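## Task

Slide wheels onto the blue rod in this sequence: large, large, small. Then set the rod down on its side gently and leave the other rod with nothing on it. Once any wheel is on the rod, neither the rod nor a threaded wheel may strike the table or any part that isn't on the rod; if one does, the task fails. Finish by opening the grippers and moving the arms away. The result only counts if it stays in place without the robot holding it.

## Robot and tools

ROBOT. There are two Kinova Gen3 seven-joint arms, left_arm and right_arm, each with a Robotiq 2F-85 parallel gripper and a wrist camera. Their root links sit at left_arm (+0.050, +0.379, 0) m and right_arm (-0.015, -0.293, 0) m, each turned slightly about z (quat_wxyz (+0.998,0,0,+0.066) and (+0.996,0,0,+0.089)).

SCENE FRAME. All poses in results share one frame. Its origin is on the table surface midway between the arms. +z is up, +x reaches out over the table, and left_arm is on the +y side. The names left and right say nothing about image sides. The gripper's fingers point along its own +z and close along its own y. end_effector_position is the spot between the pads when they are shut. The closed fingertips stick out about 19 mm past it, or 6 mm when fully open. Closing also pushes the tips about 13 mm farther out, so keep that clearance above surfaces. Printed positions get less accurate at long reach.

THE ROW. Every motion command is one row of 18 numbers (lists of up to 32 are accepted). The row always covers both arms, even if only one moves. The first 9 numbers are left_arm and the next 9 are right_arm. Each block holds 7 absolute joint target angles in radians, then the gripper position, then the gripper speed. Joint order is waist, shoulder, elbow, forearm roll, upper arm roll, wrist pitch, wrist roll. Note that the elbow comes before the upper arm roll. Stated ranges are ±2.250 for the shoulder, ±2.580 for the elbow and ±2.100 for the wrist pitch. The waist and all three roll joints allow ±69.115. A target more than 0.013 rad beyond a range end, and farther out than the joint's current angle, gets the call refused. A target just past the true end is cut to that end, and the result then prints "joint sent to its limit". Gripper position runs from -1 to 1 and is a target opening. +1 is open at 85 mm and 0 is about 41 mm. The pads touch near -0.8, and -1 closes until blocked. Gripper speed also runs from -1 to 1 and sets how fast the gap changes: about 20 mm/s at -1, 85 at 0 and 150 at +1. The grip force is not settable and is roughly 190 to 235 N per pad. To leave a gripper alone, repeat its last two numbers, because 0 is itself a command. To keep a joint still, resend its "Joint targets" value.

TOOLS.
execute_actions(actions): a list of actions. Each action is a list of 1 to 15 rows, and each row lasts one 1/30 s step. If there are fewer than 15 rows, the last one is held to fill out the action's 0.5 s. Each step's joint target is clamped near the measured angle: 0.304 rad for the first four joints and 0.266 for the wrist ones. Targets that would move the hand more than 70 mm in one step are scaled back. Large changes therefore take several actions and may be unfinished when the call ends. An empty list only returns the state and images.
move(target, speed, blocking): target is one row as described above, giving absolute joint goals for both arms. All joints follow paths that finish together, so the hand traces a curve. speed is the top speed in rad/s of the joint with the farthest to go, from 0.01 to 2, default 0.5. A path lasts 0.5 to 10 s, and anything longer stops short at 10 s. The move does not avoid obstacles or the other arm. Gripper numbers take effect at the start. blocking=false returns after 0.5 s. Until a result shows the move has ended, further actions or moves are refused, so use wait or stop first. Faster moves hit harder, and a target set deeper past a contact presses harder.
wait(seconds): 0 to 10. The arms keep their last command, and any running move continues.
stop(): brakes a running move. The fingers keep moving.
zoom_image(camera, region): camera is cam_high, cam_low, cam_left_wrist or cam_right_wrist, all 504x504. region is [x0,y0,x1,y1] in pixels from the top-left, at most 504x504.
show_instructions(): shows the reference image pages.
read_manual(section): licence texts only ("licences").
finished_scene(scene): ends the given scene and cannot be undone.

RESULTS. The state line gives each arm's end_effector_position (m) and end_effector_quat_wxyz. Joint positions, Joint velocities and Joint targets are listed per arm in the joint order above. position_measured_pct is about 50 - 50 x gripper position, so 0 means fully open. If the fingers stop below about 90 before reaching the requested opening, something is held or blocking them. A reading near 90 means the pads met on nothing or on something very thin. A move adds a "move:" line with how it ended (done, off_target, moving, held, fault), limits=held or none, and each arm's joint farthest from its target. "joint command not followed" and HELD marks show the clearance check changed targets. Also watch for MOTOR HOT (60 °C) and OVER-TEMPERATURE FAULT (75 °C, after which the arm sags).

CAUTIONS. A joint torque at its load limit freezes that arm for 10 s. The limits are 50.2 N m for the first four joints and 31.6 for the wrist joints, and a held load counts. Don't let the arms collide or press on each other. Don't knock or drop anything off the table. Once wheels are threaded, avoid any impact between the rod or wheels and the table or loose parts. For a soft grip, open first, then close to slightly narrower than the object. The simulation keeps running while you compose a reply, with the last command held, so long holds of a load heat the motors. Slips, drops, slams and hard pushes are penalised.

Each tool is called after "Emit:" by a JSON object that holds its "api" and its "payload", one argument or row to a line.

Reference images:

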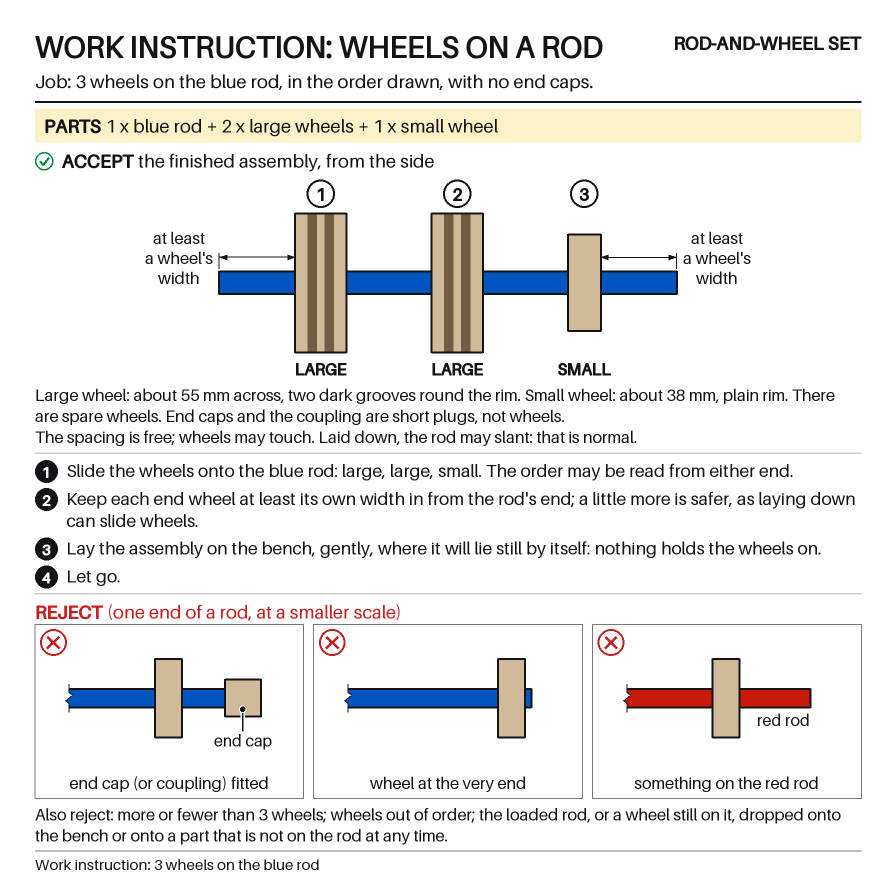

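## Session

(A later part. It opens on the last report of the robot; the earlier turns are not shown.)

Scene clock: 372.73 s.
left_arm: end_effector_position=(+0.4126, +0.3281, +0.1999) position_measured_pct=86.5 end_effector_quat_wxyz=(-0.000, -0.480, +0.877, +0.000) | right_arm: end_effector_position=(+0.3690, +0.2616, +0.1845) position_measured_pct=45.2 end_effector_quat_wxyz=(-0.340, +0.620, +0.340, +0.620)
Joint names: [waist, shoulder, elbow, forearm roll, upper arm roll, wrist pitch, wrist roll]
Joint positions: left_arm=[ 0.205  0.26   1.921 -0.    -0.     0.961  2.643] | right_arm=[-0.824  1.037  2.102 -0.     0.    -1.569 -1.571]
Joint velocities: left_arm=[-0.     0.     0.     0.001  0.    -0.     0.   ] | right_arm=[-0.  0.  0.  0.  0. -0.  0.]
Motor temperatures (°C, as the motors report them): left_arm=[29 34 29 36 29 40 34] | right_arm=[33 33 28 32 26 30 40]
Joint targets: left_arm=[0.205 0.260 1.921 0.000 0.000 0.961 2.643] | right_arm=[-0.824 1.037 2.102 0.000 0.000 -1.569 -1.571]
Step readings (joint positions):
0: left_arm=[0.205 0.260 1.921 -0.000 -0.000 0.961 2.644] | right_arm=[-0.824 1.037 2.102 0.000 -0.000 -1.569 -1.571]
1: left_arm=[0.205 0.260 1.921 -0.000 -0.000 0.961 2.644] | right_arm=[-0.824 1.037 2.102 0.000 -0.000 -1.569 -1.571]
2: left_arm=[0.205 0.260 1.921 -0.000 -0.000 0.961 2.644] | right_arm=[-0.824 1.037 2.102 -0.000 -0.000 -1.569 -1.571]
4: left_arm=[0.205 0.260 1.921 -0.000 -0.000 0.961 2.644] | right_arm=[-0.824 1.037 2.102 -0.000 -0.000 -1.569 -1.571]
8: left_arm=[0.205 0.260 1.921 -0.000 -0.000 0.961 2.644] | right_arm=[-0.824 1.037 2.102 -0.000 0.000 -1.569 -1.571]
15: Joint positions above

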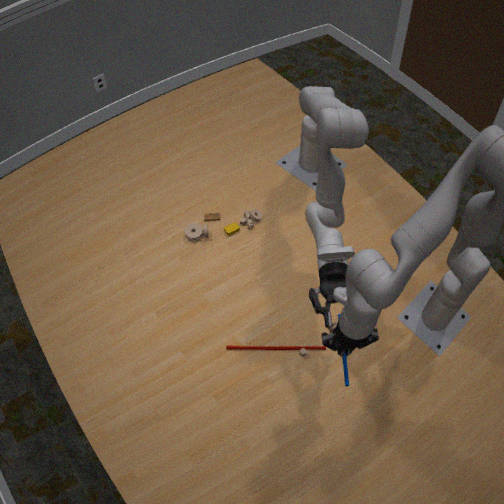

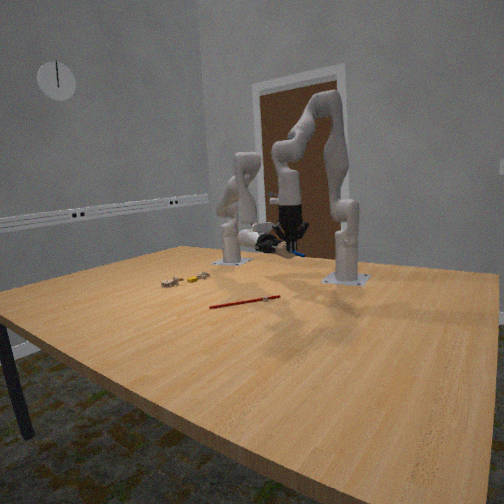

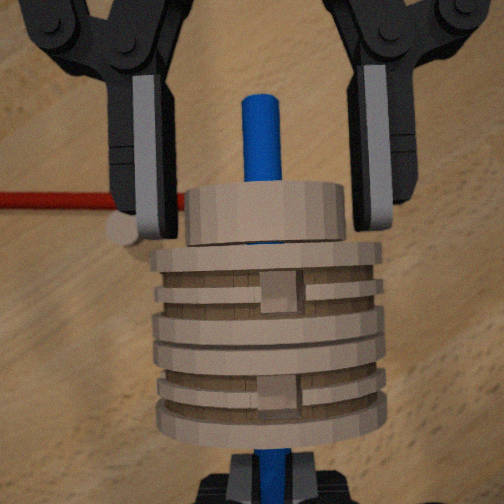

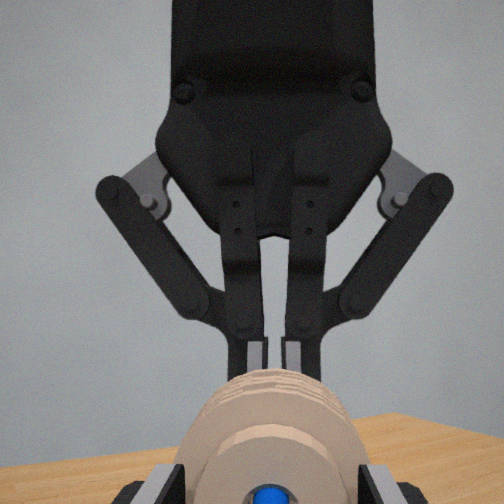

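Emit:
{"api": "move", "payload": {
  "target": [0.2048,0.2599,1.921,0,0,0.9607,2.6435,-1,-0.6, -0.8235,1.0728,2.358,0,0,-1.86,-1.5708,0.1,-0.5],
  "speed": 0.2
}}

Emit:
{"api": "move", "payload": {
  "target": [-0.4,0.2599,1.921,0,0,0.9607,2.6435,-1,-0.6, -0.22,0.6,2.358,0,0,-1.86,-1.5708,0.1,-0.5],
  "speed": 0.25
}}

Scene clock: 388.03 s.
left_arm: end_effector_position=(+0.4126, +0.3281, +0.1999) position_measured_pct=86.5 end_effector_quat_wxyz=(-0.000, -0.480, +0.877, +0.000) | right_arm: end_effector_position=(+0.3243, +0.1917, +0.1845) position_measured_pct=45.2 end_effector_quat_wxyz=(-0.340, +0.620, +0.340, +0.620)
Joint names: [waist, shoulder, elbow, forearm roll, upper arm roll, wrist pitch, wrist roll]
Joint positions: left_arm=[ 0.205  0.26   1.921 -0.    -0.     0.961  2.644] | right_arm=[-0.823  1.073  2.358  0.     0.    -1.86  -1.571]
Joint velocities: left_arm=[ 0.001  0.    -0.    -0.    -0.     0.     0.001] | right_arm=[ 0.     0.001  0.003  0.    -0.    -0.     0.   ]
Motor temperatures (°C, as the motors report them): left_arm=[29 34 29 36 29 40 34] | right_arm=[33 33 28 32 26 30 40]
Joint targets: left_arm=[0.205 0.260 1.921 0.000 0.000 0.961 2.643] | right_arm=[-0.824 1.073 2.358 0.000 0.000 -1.860 -1.571]
move: done; limits=none; left_arm: farthest joint: the waist, 0.000 radians from its target (0.000 radians at the start); right_arm: farthest joint: the waist, 0.000 radians from its target (0.000 radians at the start)

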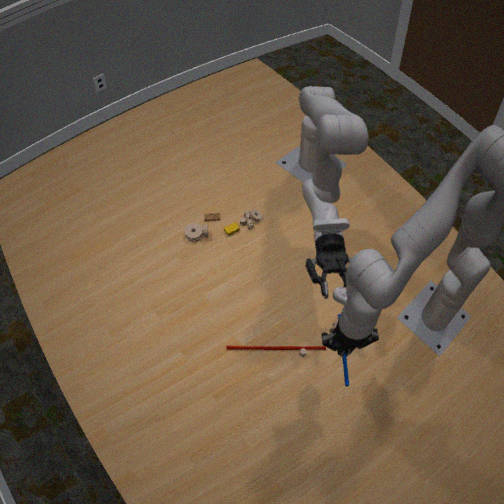

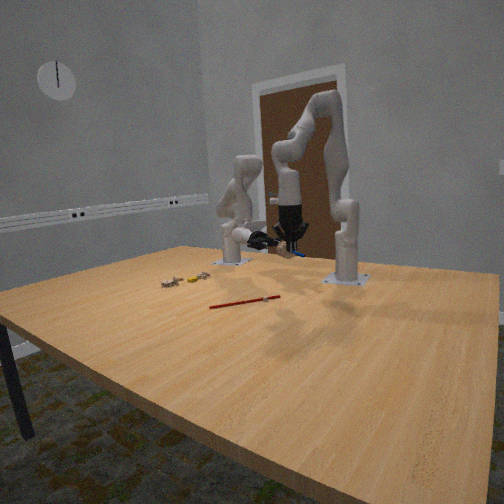

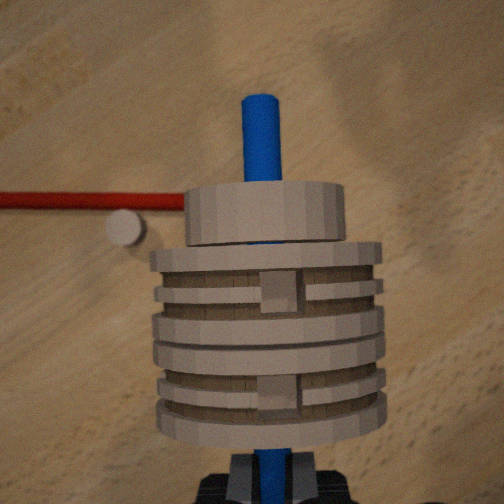

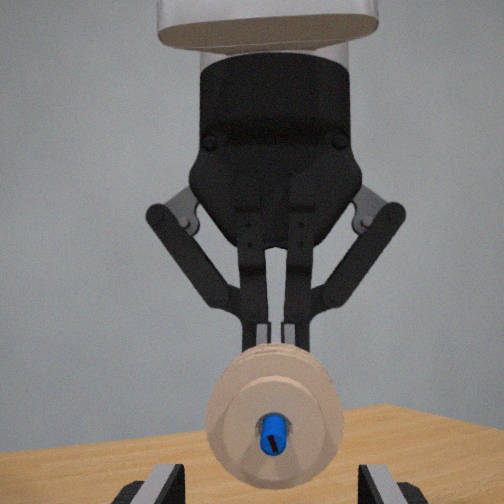

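Scene clock: 390.93 s.
left_arm: end_effector_position=(+0.3773, +0.5434, +0.1999) position_measured_pct=86.5 end_effector_quat_wxyz=(-0.000, -0.719, +0.695, +0.000) | right_arm: end_effector_position=(+0.5219, -0.0938, +0.4646) position_measured_pct=45.2 end_effector_quat_wxyz=(-0.169, +0.512, +0.103, +0.836)
Joint names: [waist, shoulder, elbow, forearm roll, upper arm roll, wrist pitch, wrist roll]
Joint positions: left_arm=[-0.4    0.26   1.921 -0.    -0.     0.961  2.644] | right_arm=[-0.22   0.6    2.358 -0.     0.    -1.86  -1.571]
Joint velocities: left_arm=[-0.002 -0.     0.    -0.001  0.    -0.     0.001] | right_arm=[ 0.003 -0.002  0.001 -0.    -0.     0.     0.   ]
Motor temperatures (°C, as the motors report them): left_arm=[29 34 29 36 29 40 34] | right_arm=[33 33 28 32 26 30 40]
Joint targets: left_arm=[-0.400 0.260 1.921 0.000 0.000 0.961 2.643] | right_arm=[-0.220 0.600 2.358 0.000 0.000 -1.860 -1.571]
move: done; limits=none; left_arm: farthest joint: the waist, 0.000 radians from its target (0.605 radians at the start); right_arm: farthest joint: the waist, 0.000 radians from its target (0.603 radians at the start)

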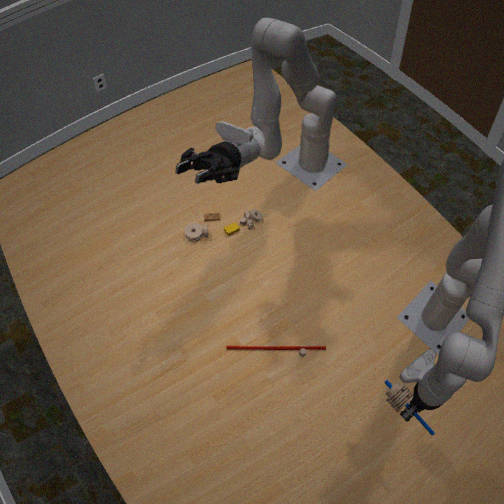

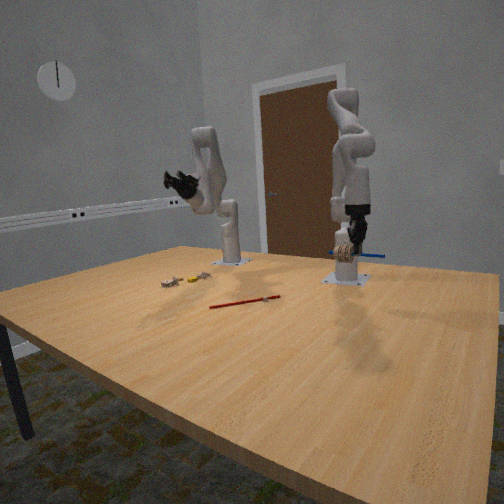

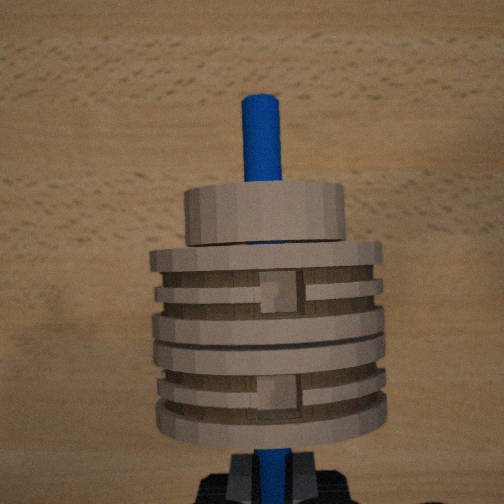

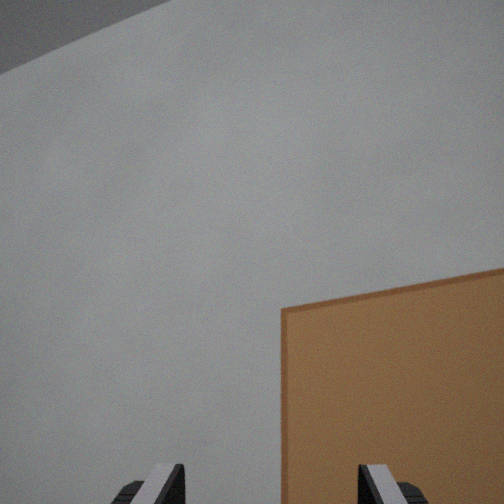

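Clear table below. Descend.

Emit:
{"api": "move", "payload": {
  "target": [-0.4,0.5342,2.1057,0,0,0.5017,2.6435,-1,-0.6, -0.22,0.6,2.358,0,0,-1.86,-1.5708,0.1,-0.5],
  "speed": 0.2
}}

Emit:
{"api": "move", "payload": {
  "target": [-0.4,0.5687,2.1154,0,0,0.4575,2.6435,-1,-0.6, -0.22,0.6,2.358,0,0,-1.86,-1.5708,0.1,-0.5],
  "speed": 0.02
}}

Emit:
{"api": "zoom_image", "payload": {
  "camera": "cam_low",
  "region": [300,230,420,310]
}}

Scene clock: 395.80 s.
left_arm: end_effector_position=(+0.3770, +0.5433, +0.0600) position_measured_pct=86.5 end_effector_quat_wxyz=(-0.000, -0.719, +0.695, +0.000) | right_arm: end_effector_position=(+0.5219, -0.0940, +0.4648) position_measured_pct=45.2 end_effector_quat_wxyz=(-0.169, +0.512, +0.103, +0.836)
Joint names: [waist, shoulder, elbow, forearm roll, upper arm roll, wrist pitch, wrist roll]
Joint positions: left_arm=[-0.4    0.534  2.106 -0.    -0.     0.502  2.644] | right_arm=[-0.22   0.6    2.358 -0.     0.    -1.86  -1.571]
Joint velocities: left_arm=[-0.001  0.004 -0.    -0.    -0.     0.     0.001] | right_arm=[-0.    -0.    -0.002  0.001 -0.     0.     0.   ]
Motor temperatures (°C, as the motors report them): left_arm=[29 34 29 36 29 40 34] | right_arm=[33 33 28 32 26 30 40]
Joint targets: left_arm=[-0.400 0.534 2.106 0.000 0.000 0.502 2.643] | right_arm=[-0.220 0.600 2.358 0.000 0.000 -1.860 -1.571]
move: done; limits=none; left_arm: farthest joint: the waist, 0.000 radians from its target (0.000 radians at the start); right_arm: farthest joint: the waist, 0.000 radians from its target (0.000 radians at the start)

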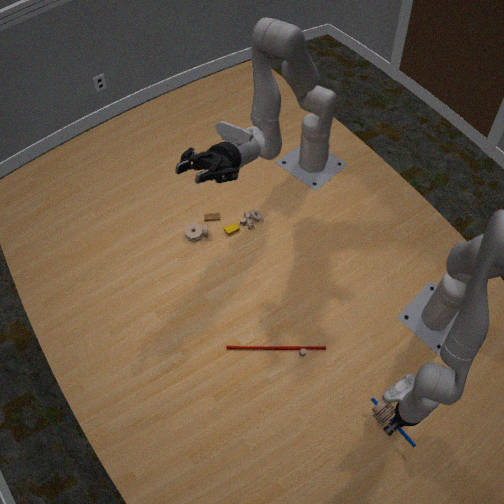

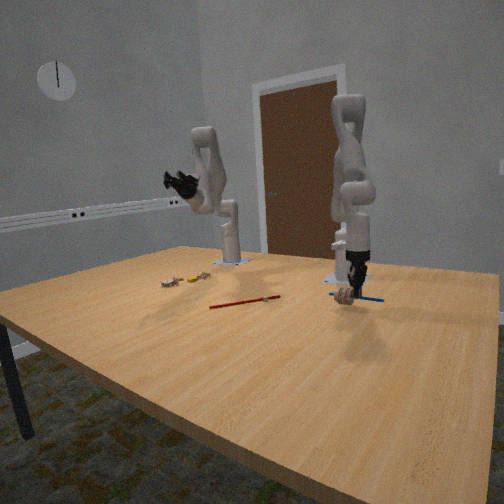

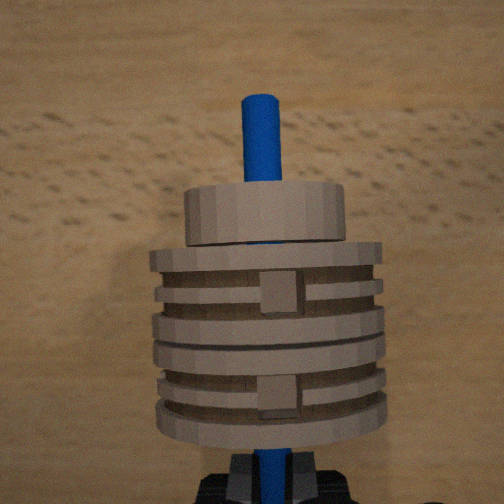

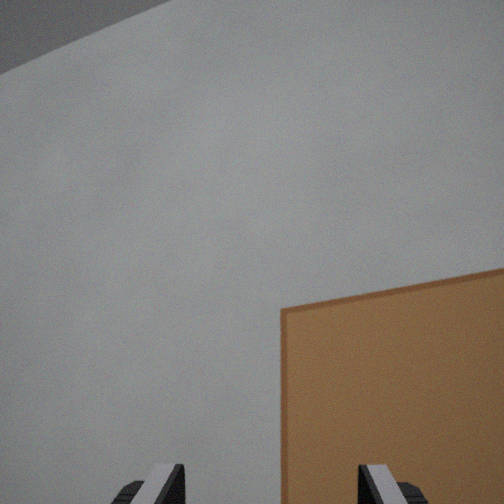

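Scene clock: 398.23 s.
left_arm: end_effector_position=(+0.3770, +0.5433, +0.0459) position_measured_pct=86.5 end_effector_quat_wxyz=(-0.000, -0.719, +0.695, +0.000) | right_arm: end_effector_position=(+0.5219, -0.0940, +0.4648) position_measured_pct=45.2 end_effector_quat_wxyz=(-0.169, +0.512, +0.103, +0.836)
Joint names: [waist, shoulder, elbow, forearm roll, upper arm roll, wrist pitch, wrist roll]
Joint positions: left_arm=[-0.4    0.569  2.115 -0.    -0.     0.457  2.644] | right_arm=[-0.22   0.6    2.358 -0.     0.    -1.86  -1.571]
Joint velocities: left_arm=[ 0.     0.002  0.    -0.    -0.    -0.     0.001] | right_arm=[-0.    -0.    -0.001  0.001  0.     0.    -0.   ]
Motor temperatures (°C, as the motors report them): left_arm=[29 34 29 36 29 40 34] | right_arm=[33 33 28 32 26 30 40]
Joint targets: left_arm=[-0.400 0.569 2.115 0.000 0.000 0.458 2.643] | right_arm=[-0.220 0.600 2.358 0.000 0.000 -1.860 -1.571]
move: done; limits=none; left_arm: farthest joint: the waist, 0.000 radians from its target (0.000 radians at the start); right_arm: farthest joint: the waist, 0.000 radians from its target (0.000 radians at the start)

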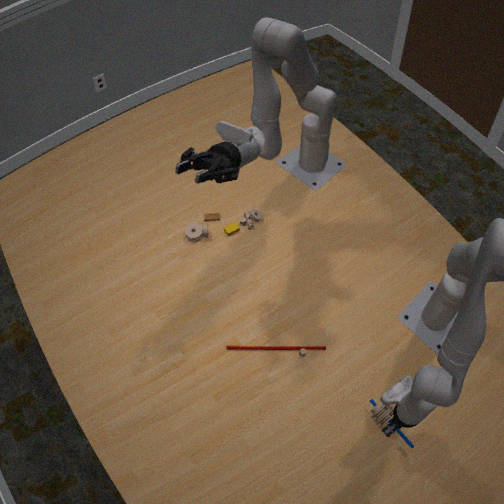

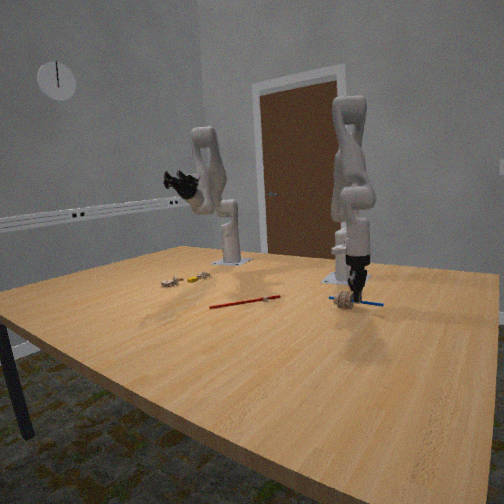

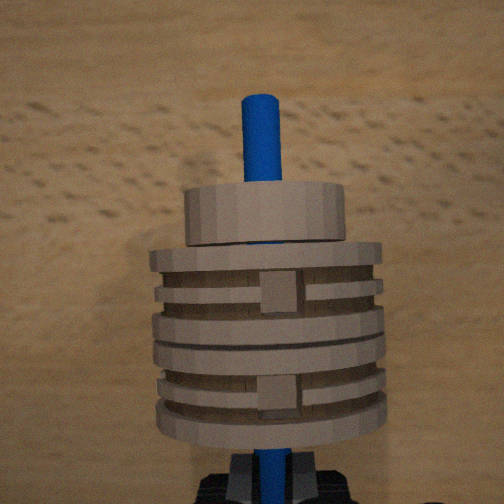

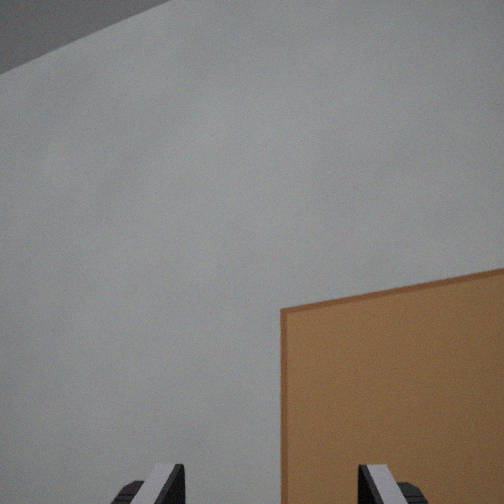

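Region (300, 230, 420, 310) of cam_low's 504x504 image, scaled by 4.200, with more detail than that image has.

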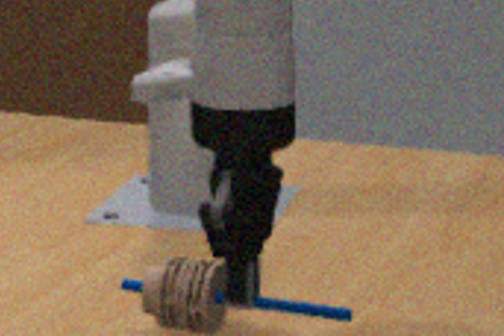

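Emit:
{"api": "move", "payload": {
  "target": [-0.4,0.5736,2.1168,0,0,0.4512,2.6435,-1,-0.6, -0.22,0.6,2.358,0,0,-1.86,-1.5708,0.1,-0.5],
  "speed": 0.01
}}

Emit:
{"api": "move", "payload": {
  "target": [-0.4,0.5773,2.1178,0,0,0.4465,2.6435,-1,-0.6, -0.22,0.6,2.358,0,0,-1.86,-1.5708,0.1,-0.5],
  "speed": 0.01
}}

Scene clock: 401.27 s.
left_arm: end_effector_position=(+0.3771, +0.5433, +0.0440) position_measured_pct=86.5 end_effector_quat_wxyz=(-0.000, -0.719, +0.695, +0.000) | right_arm: end_effector_position=(+0.5219, -0.0940, +0.4648) position_measured_pct=45.2 end_effector_quat_wxyz=(-0.169, +0.512, +0.103, +0.836)
Joint names: [waist, shoulder, elbow, forearm roll, upper arm roll, wrist pitch, wrist roll]
Joint positions: left_arm=[-0.4    0.574  2.117 -0.    -0.     0.451  2.643] | right_arm=[-0.22   0.6    2.358 -0.     0.    -1.86  -1.571]
Joint velocities: left_arm=[-0.001  0.    -0.     0.    -0.    -0.001 -0.   ] | right_arm=[-0.  0. -0.  0.  0.  0. -0.]
Motor temperatures (°C, as the motors report them): left_arm=[29 34 29 36 29 40 34] | right_arm=[33 33 28 32 26 30 40]
Joint targets: left_arm=[-0.400 0.574 2.117 0.000 0.000 0.451 2.643] | right_arm=[-0.220 0.600 2.358 0.000 0.000 -1.860 -1.571]
move: done; limits=none; left_arm: farthest joint: the waist, 0.000 radians from its target (0.000 radians at the start); right_arm: farthest joint: the waist, 0.000 radians from its target (0.000 radians at the start)

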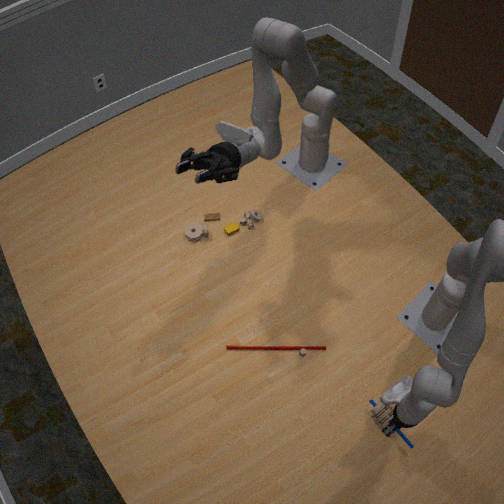

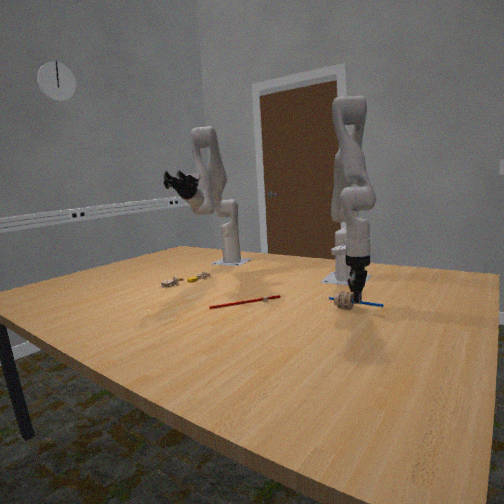

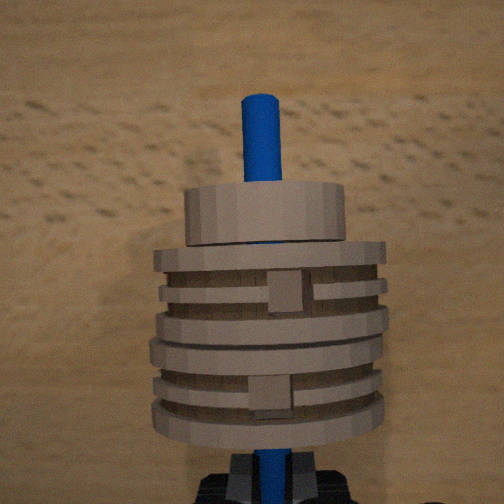

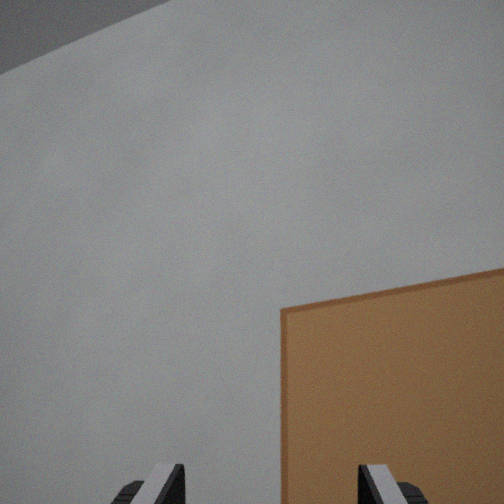

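Scene clock: 401.97 s.
left_arm: end_effector_position=(+0.3771, +0.5433, +0.0426) position_measured_pct=86.5 end_effector_quat_wxyz=(+0.000, -0.719, +0.695, -0.000) | right_arm: end_effector_position=(+0.5219, -0.0940, +0.4648) position_measured_pct=45.2 end_effector_quat_wxyz=(-0.169, +0.512, +0.103, +0.836)
Joint names: [waist, shoulder, elbow, forearm roll, upper arm roll, wrist pitch, wrist roll]
Joint positions: left_arm=[-0.4    0.577  2.118 -0.    -0.     0.446  2.644] | right_arm=[-0.22   0.6    2.358 -0.     0.    -1.86  -1.571]
Joint velocities: left_arm=[-0.     0.    -0.001 -0.     0.     0.    -0.   ] | right_arm=[ 0.    -0.    -0.002  0.001  0.    -0.    -0.   ]
Motor temperatures (°C, as the motors report them): left_arm=[29 34 29 36 29 40 34] | right_arm=[33 33 28 32 26 30 40]
Joint targets: left_arm=[-0.400 0.577 2.118 0.000 0.000 0.447 2.643] | right_arm=[-0.220 0.600 2.358 0.000 0.000 -1.860 -1.571]
move: done; limits=none; left_arm: farthest joint: the waist, 0.000 radians from its target (0.000 radians at the start); right_arm: farthest joint: the waist, 0.000 radians from its target (0.000 radians at the start)

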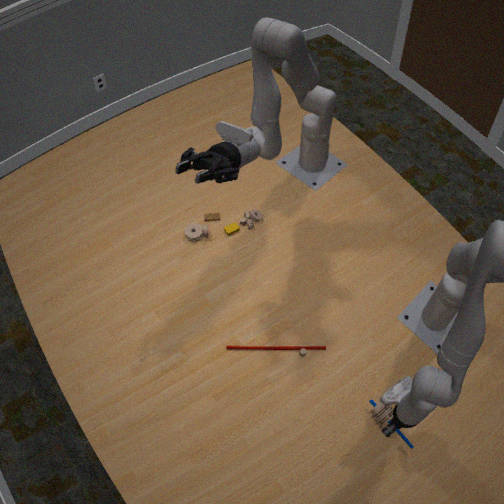

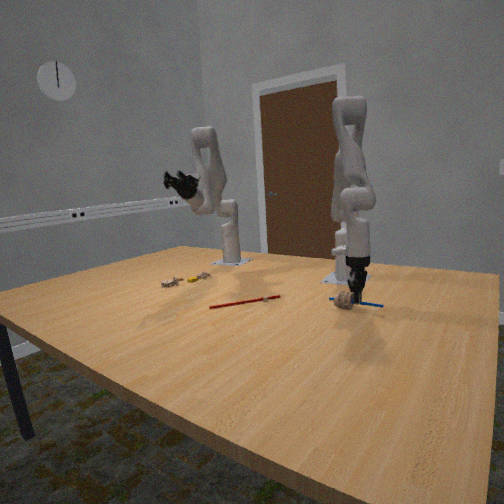

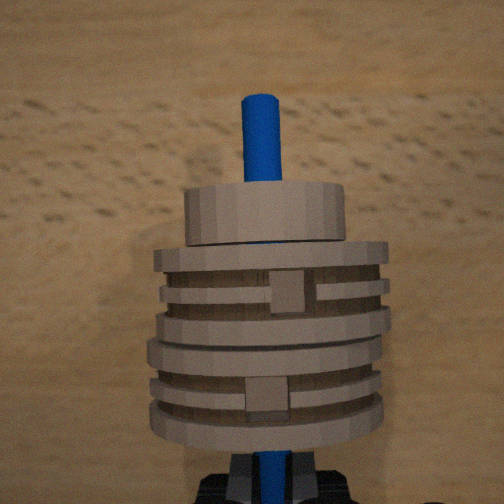

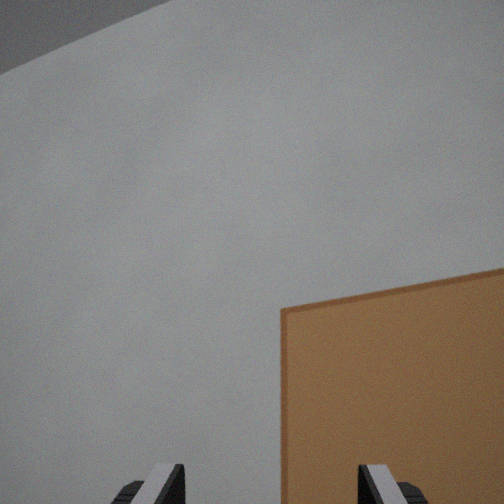

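Emit:
{"api": "execute_actions", "payload": {
  "actions": [
    [[-0.4,0.5773,2.1178,0,0,0.4465,2.6435,-0.3,-1, -0.22,0.6,2.358,0,0,-1.86,-1.5708,0.1,-0.5]],
    [[-0.4,0.5773,2.1178,0,0,0.4465,2.6435,-0.3,-1, -0.22,0.6,2.358,0,0,-1.86,-1.5708,0.1,-0.5]]
  ]
}}

Scene clock: 405.33 s.
left_arm: end_effector_position=(+0.3771, +0.5433, +0.0425) position_measured_pct=67.5 end_effector_quat_wxyz=(-0.000, -0.719, +0.695, +0.000) | right_arm: end_effector_position=(+0.5219, -0.0940, +0.4648) position_measured_pct=45.2 end_effector_quat_wxyz=(-0.169, +0.512, +0.103, +0.836)
Joint names: [waist, shoulder, elbow, forearm roll, upper arm roll, wrist pitch, wrist roll]
Joint positions: left_arm=[-0.4    0.577  2.118 -0.     0.     0.446  2.644] | right_arm=[-0.22   0.6    2.358 -0.     0.    -1.86  -1.571]
Joint velocities: left_arm=[ 0.001  0.001  0.    -0.    -0.     0.     0.   ] | right_arm=[ 0.     0.    -0.002  0.    -0.    -0.    -0.   ]
Motor temperatures (°C, as the motors report them): left_arm=[29 34 29 36 29 40 34] | right_arm=[33 33 28 32 26 30 40]
Joint targets: left_arm=[-0.400 0.577 2.118 0.000 0.000 0.447 2.643] | right_arm=[-0.220 0.600 2.358 0.000 0.000 -1.860 -1.571]
Step readings (joint positions; steps 1 to 15: 1st action; 16 to 30: 2nd action):
0: left_arm=[-0.400 0.577 2.118 -0.000 -0.000 0.446 2.644] | right_arm=[-0.220 0.600 2.358 -0.000 0.000 -1.860 -1.571]
1: left_arm=[-0.400 0.577 2.118 -0.000 -0.000 0.446 2.644] | right_arm=[-0.220 0.600 2.358 -0.000 0.000 -1.860 -1.571]
2: left_arm=[-0.400 0.577 2.118 -0.000 -0.000 0.446 2.644] | right_arm=[-0.220 0.600 2.358 -0.000 -0.000 -1.860 -1.571]
4: left_arm=[-0.400 0.577 2.118 -0.000 -0.000 0.446 2.643] | right_arm=[-0.220 0.600 2.358 -0.000 0.000 -1.860 -1.571]
8: left_arm=[-0.400 0.577 2.118 -0.000 -0.000 0.446 2.643] | right_arm=[-0.220 0.600 2.358 -0.000 0.000 -1.860 -1.571]
15: left_arm=[-0.400 0.577 2.118 0.000 0.000 0.446 2.644] | right_arm=[-0.220 0.600 2.358 0.000 -0.000 -1.860 -1.571]
16: left_arm=[-0.400 0.577 2.118 0.000 0.000 0.446 2.644] | right_arm=[-0.220 0.600 2.358 -0.000 0.000 -1.860 -1.571]
17: left_arm=[-0.400 0.577 2.118 0.000 0.000 0.446 2.643] | right_arm=[-0.220 0.600 2.358 -0.000 0.000 -1.860 -1.571]
19: left_arm=[-0.400 0.577 2.118 -0.000 0.000 0.446 2.643] | right_arm=[-0.220 0.600 2.358 -0.000 0.000 -1.860 -1.571]
23: left_arm=[-0.400 0.577 2.118 0.000 0.000 0.446 2.643] | right_arm=[-0.220 0.600 2.358 0.000 -0.000 -1.860 -1.571]
30: Joint positions above

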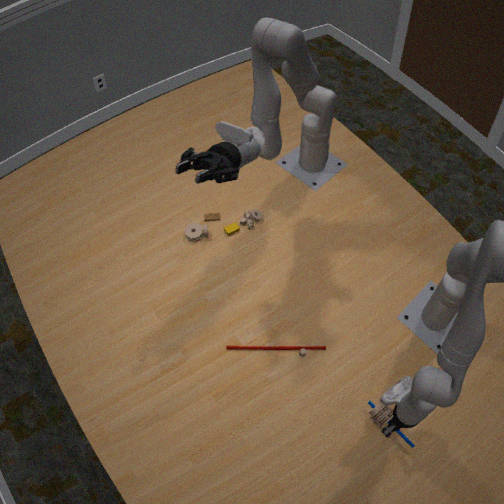

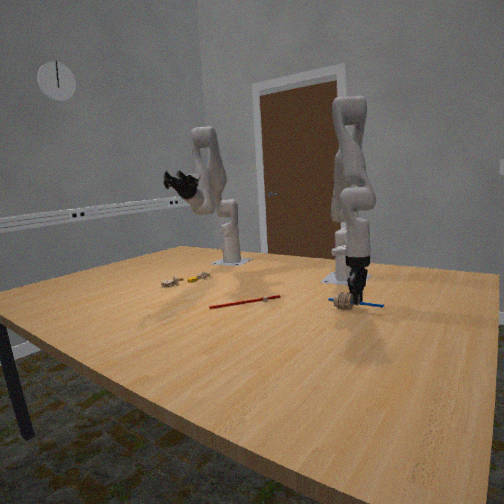

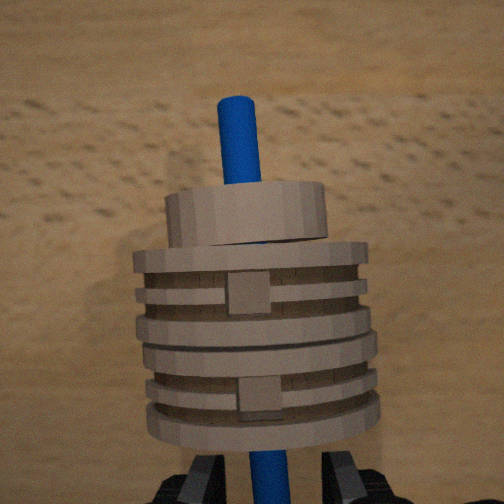

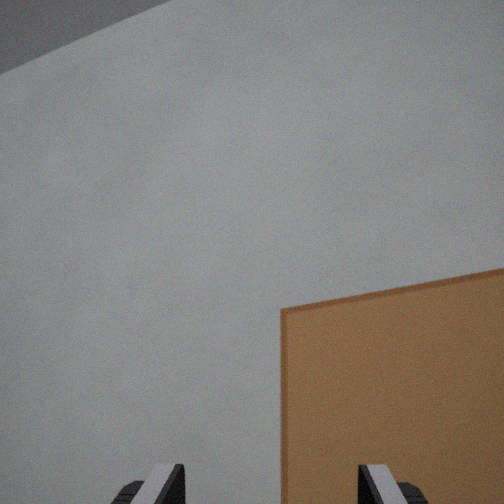

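Emit:
{"api": "move", "payload": {
  "target": [-0.4,0.45,2.07,0,0,0.62,2.6435,0.3,-0.5, -0.22,0.6,2.358,0,0,-1.86,-1.5708,0.1,-0.5],
  "speed": 0.1
}}

Scene clock: 408.67 s.
left_arm: end_effector_position=(+0.3781, +0.5439, +0.0967) position_measured_pct=34.9 end_effector_quat_wxyz=(+0.001, -0.719, +0.695, -0.000) | right_arm: end_effector_position=(+0.5219, -0.0940, +0.4648) position_measured_pct=45.2 end_effector_quat_wxyz=(-0.169, +0.512, +0.103, +0.836)
Joint names: [waist, shoulder, elbow, forearm roll, upper arm roll, wrist pitch, wrist roll]
Joint positions: left_arm=[-0.4    0.45   2.07   0.     0.     0.62   2.643] | right_arm=[-0.22   0.6    2.358 -0.     0.    -1.86  -1.571]
Joint velocities: left_arm=[-0.    -0.002  0.     0.    -0.     0.001 -0.   ] | right_arm=[-0.    -0.     0.001  0.001 -0.     0.    -0.   ]
Motor temperatures (°C, as the motors report them): left_arm=[29 34 29 36 29 40 34] | right_arm=[33 33 28 32 26 30 40]
Joint targets: left_arm=[-0.400 0.450 2.070 0.000 0.000 0.620 2.643] | right_arm=[-0.220 0.600 2.358 0.000 0.000 -1.860 -1.571]
move: done; limits=none; left_arm: farthest joint: the waist, 0.000 radians from its target (0.000 radians at the start); right_arm: farthest joint: the waist, 0.000 radians from its target (0.000 radians at the start)

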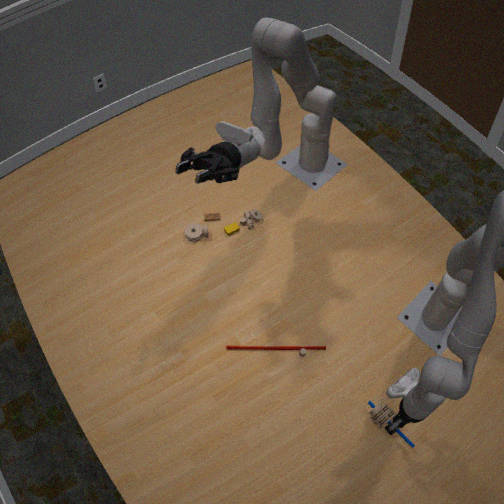

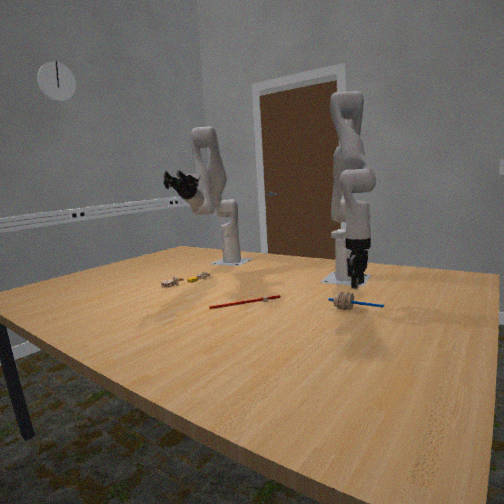

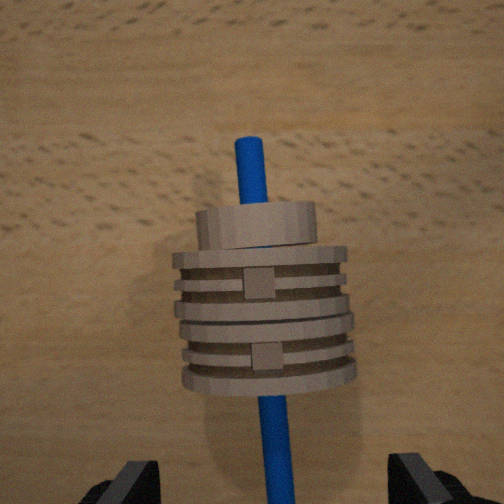

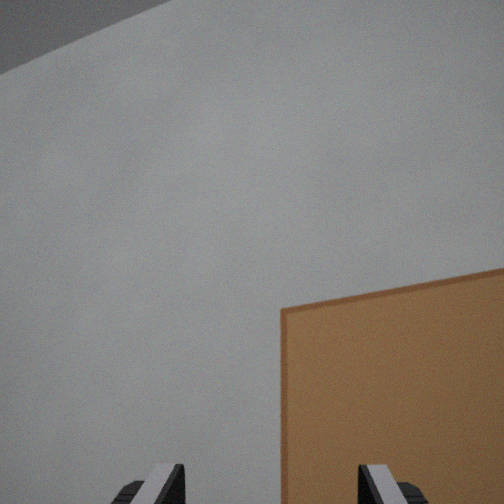

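Emit:
{"api": "move", "payload": {
  "target": [-0.4,0.1,1.8,0,0,1.24,2.6435,0.3,-0.5, -0.22,0.6,2.358,0,0,-1.86,-1.5708,0.1,-0.5],
  "speed": 0.5
}}

Emit:
{"api": "zoom_image", "payload": {
  "camera": "cam_high",
  "region": [330,360,450,480]
}}

Scene clock: 413.17 s.
left_arm: end_effector_position=(+0.3552, +0.5304, +0.2905) position_measured_pct=34.9 end_effector_quat_wxyz=(+0.001, -0.719, +0.695, -0.000) | right_arm: end_effector_position=(+0.5219, -0.0940, +0.4648) position_measured_pct=45.2 end_effector_quat_wxyz=(-0.169, +0.512, +0.103, +0.836)
Joint names: [waist, shoulder, elbow, forearm roll, upper arm roll, wrist pitch, wrist roll]
Joint positions: left_arm=[-0.4    0.1    1.8    0.     0.     1.24   2.644] | right_arm=[-0.22   0.6    2.358 -0.     0.    -1.86  -1.571]
Joint velocities: left_arm=[ 0.001 -0.003  0.     0.    -0.    -0.001 -0.   ] | right_arm=[-0. -0. -0. -0.  0.  0.  0.]
Motor temperatures (°C, as the motors report them): left_arm=[29 34 29 36 29 40 34] | right_arm=[33 33 28 32 26 30 40]
Joint targets: left_arm=[-0.400 0.100 1.800 0.000 0.000 1.240 2.643] | right_arm=[-0.220 0.600 2.358 0.000 0.000 -1.860 -1.571]
move: done; limits=none; left_arm: farthest joint: the waist, 0.000 radians from its target (0.000 radians at the start); right_arm: farthest joint: the waist, 0.000 radians from its target (0.000 radians at the start)

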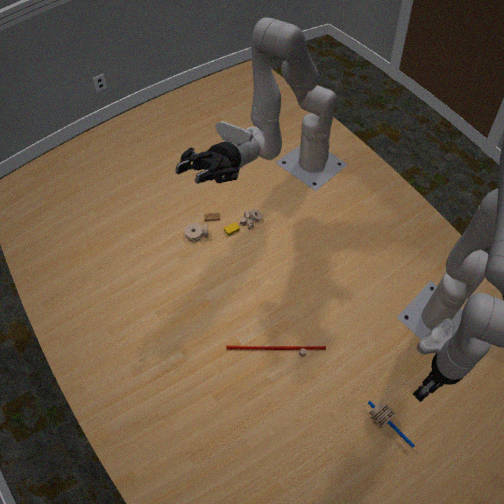

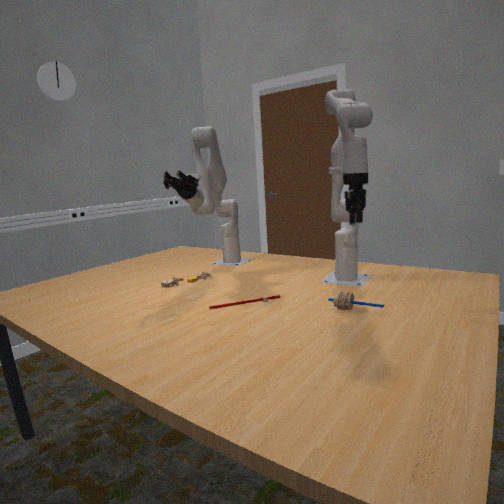

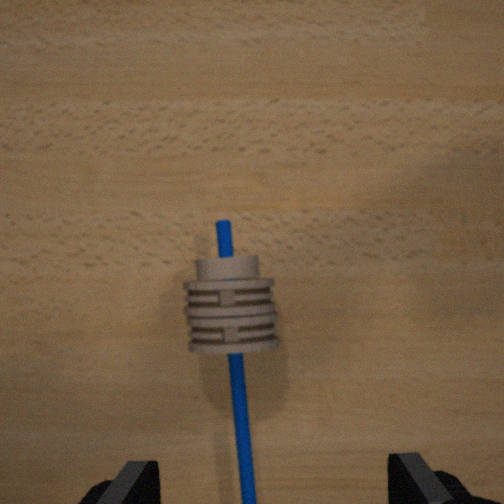

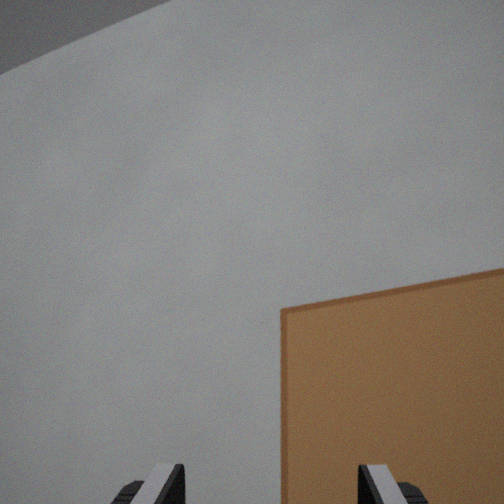

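Region (330, 360, 450, 480) of cam_high's 504x504 image, scaled by 4.200, with more detail than that image has.

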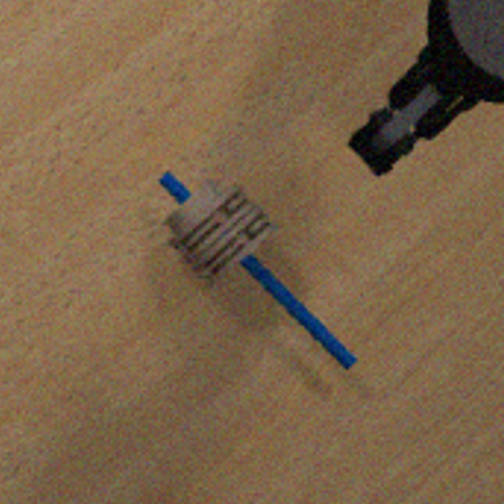

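Emit:
{"api": "finished_scene", "payload": {
  "scene": 1
}}

The scene is finished: the task was done.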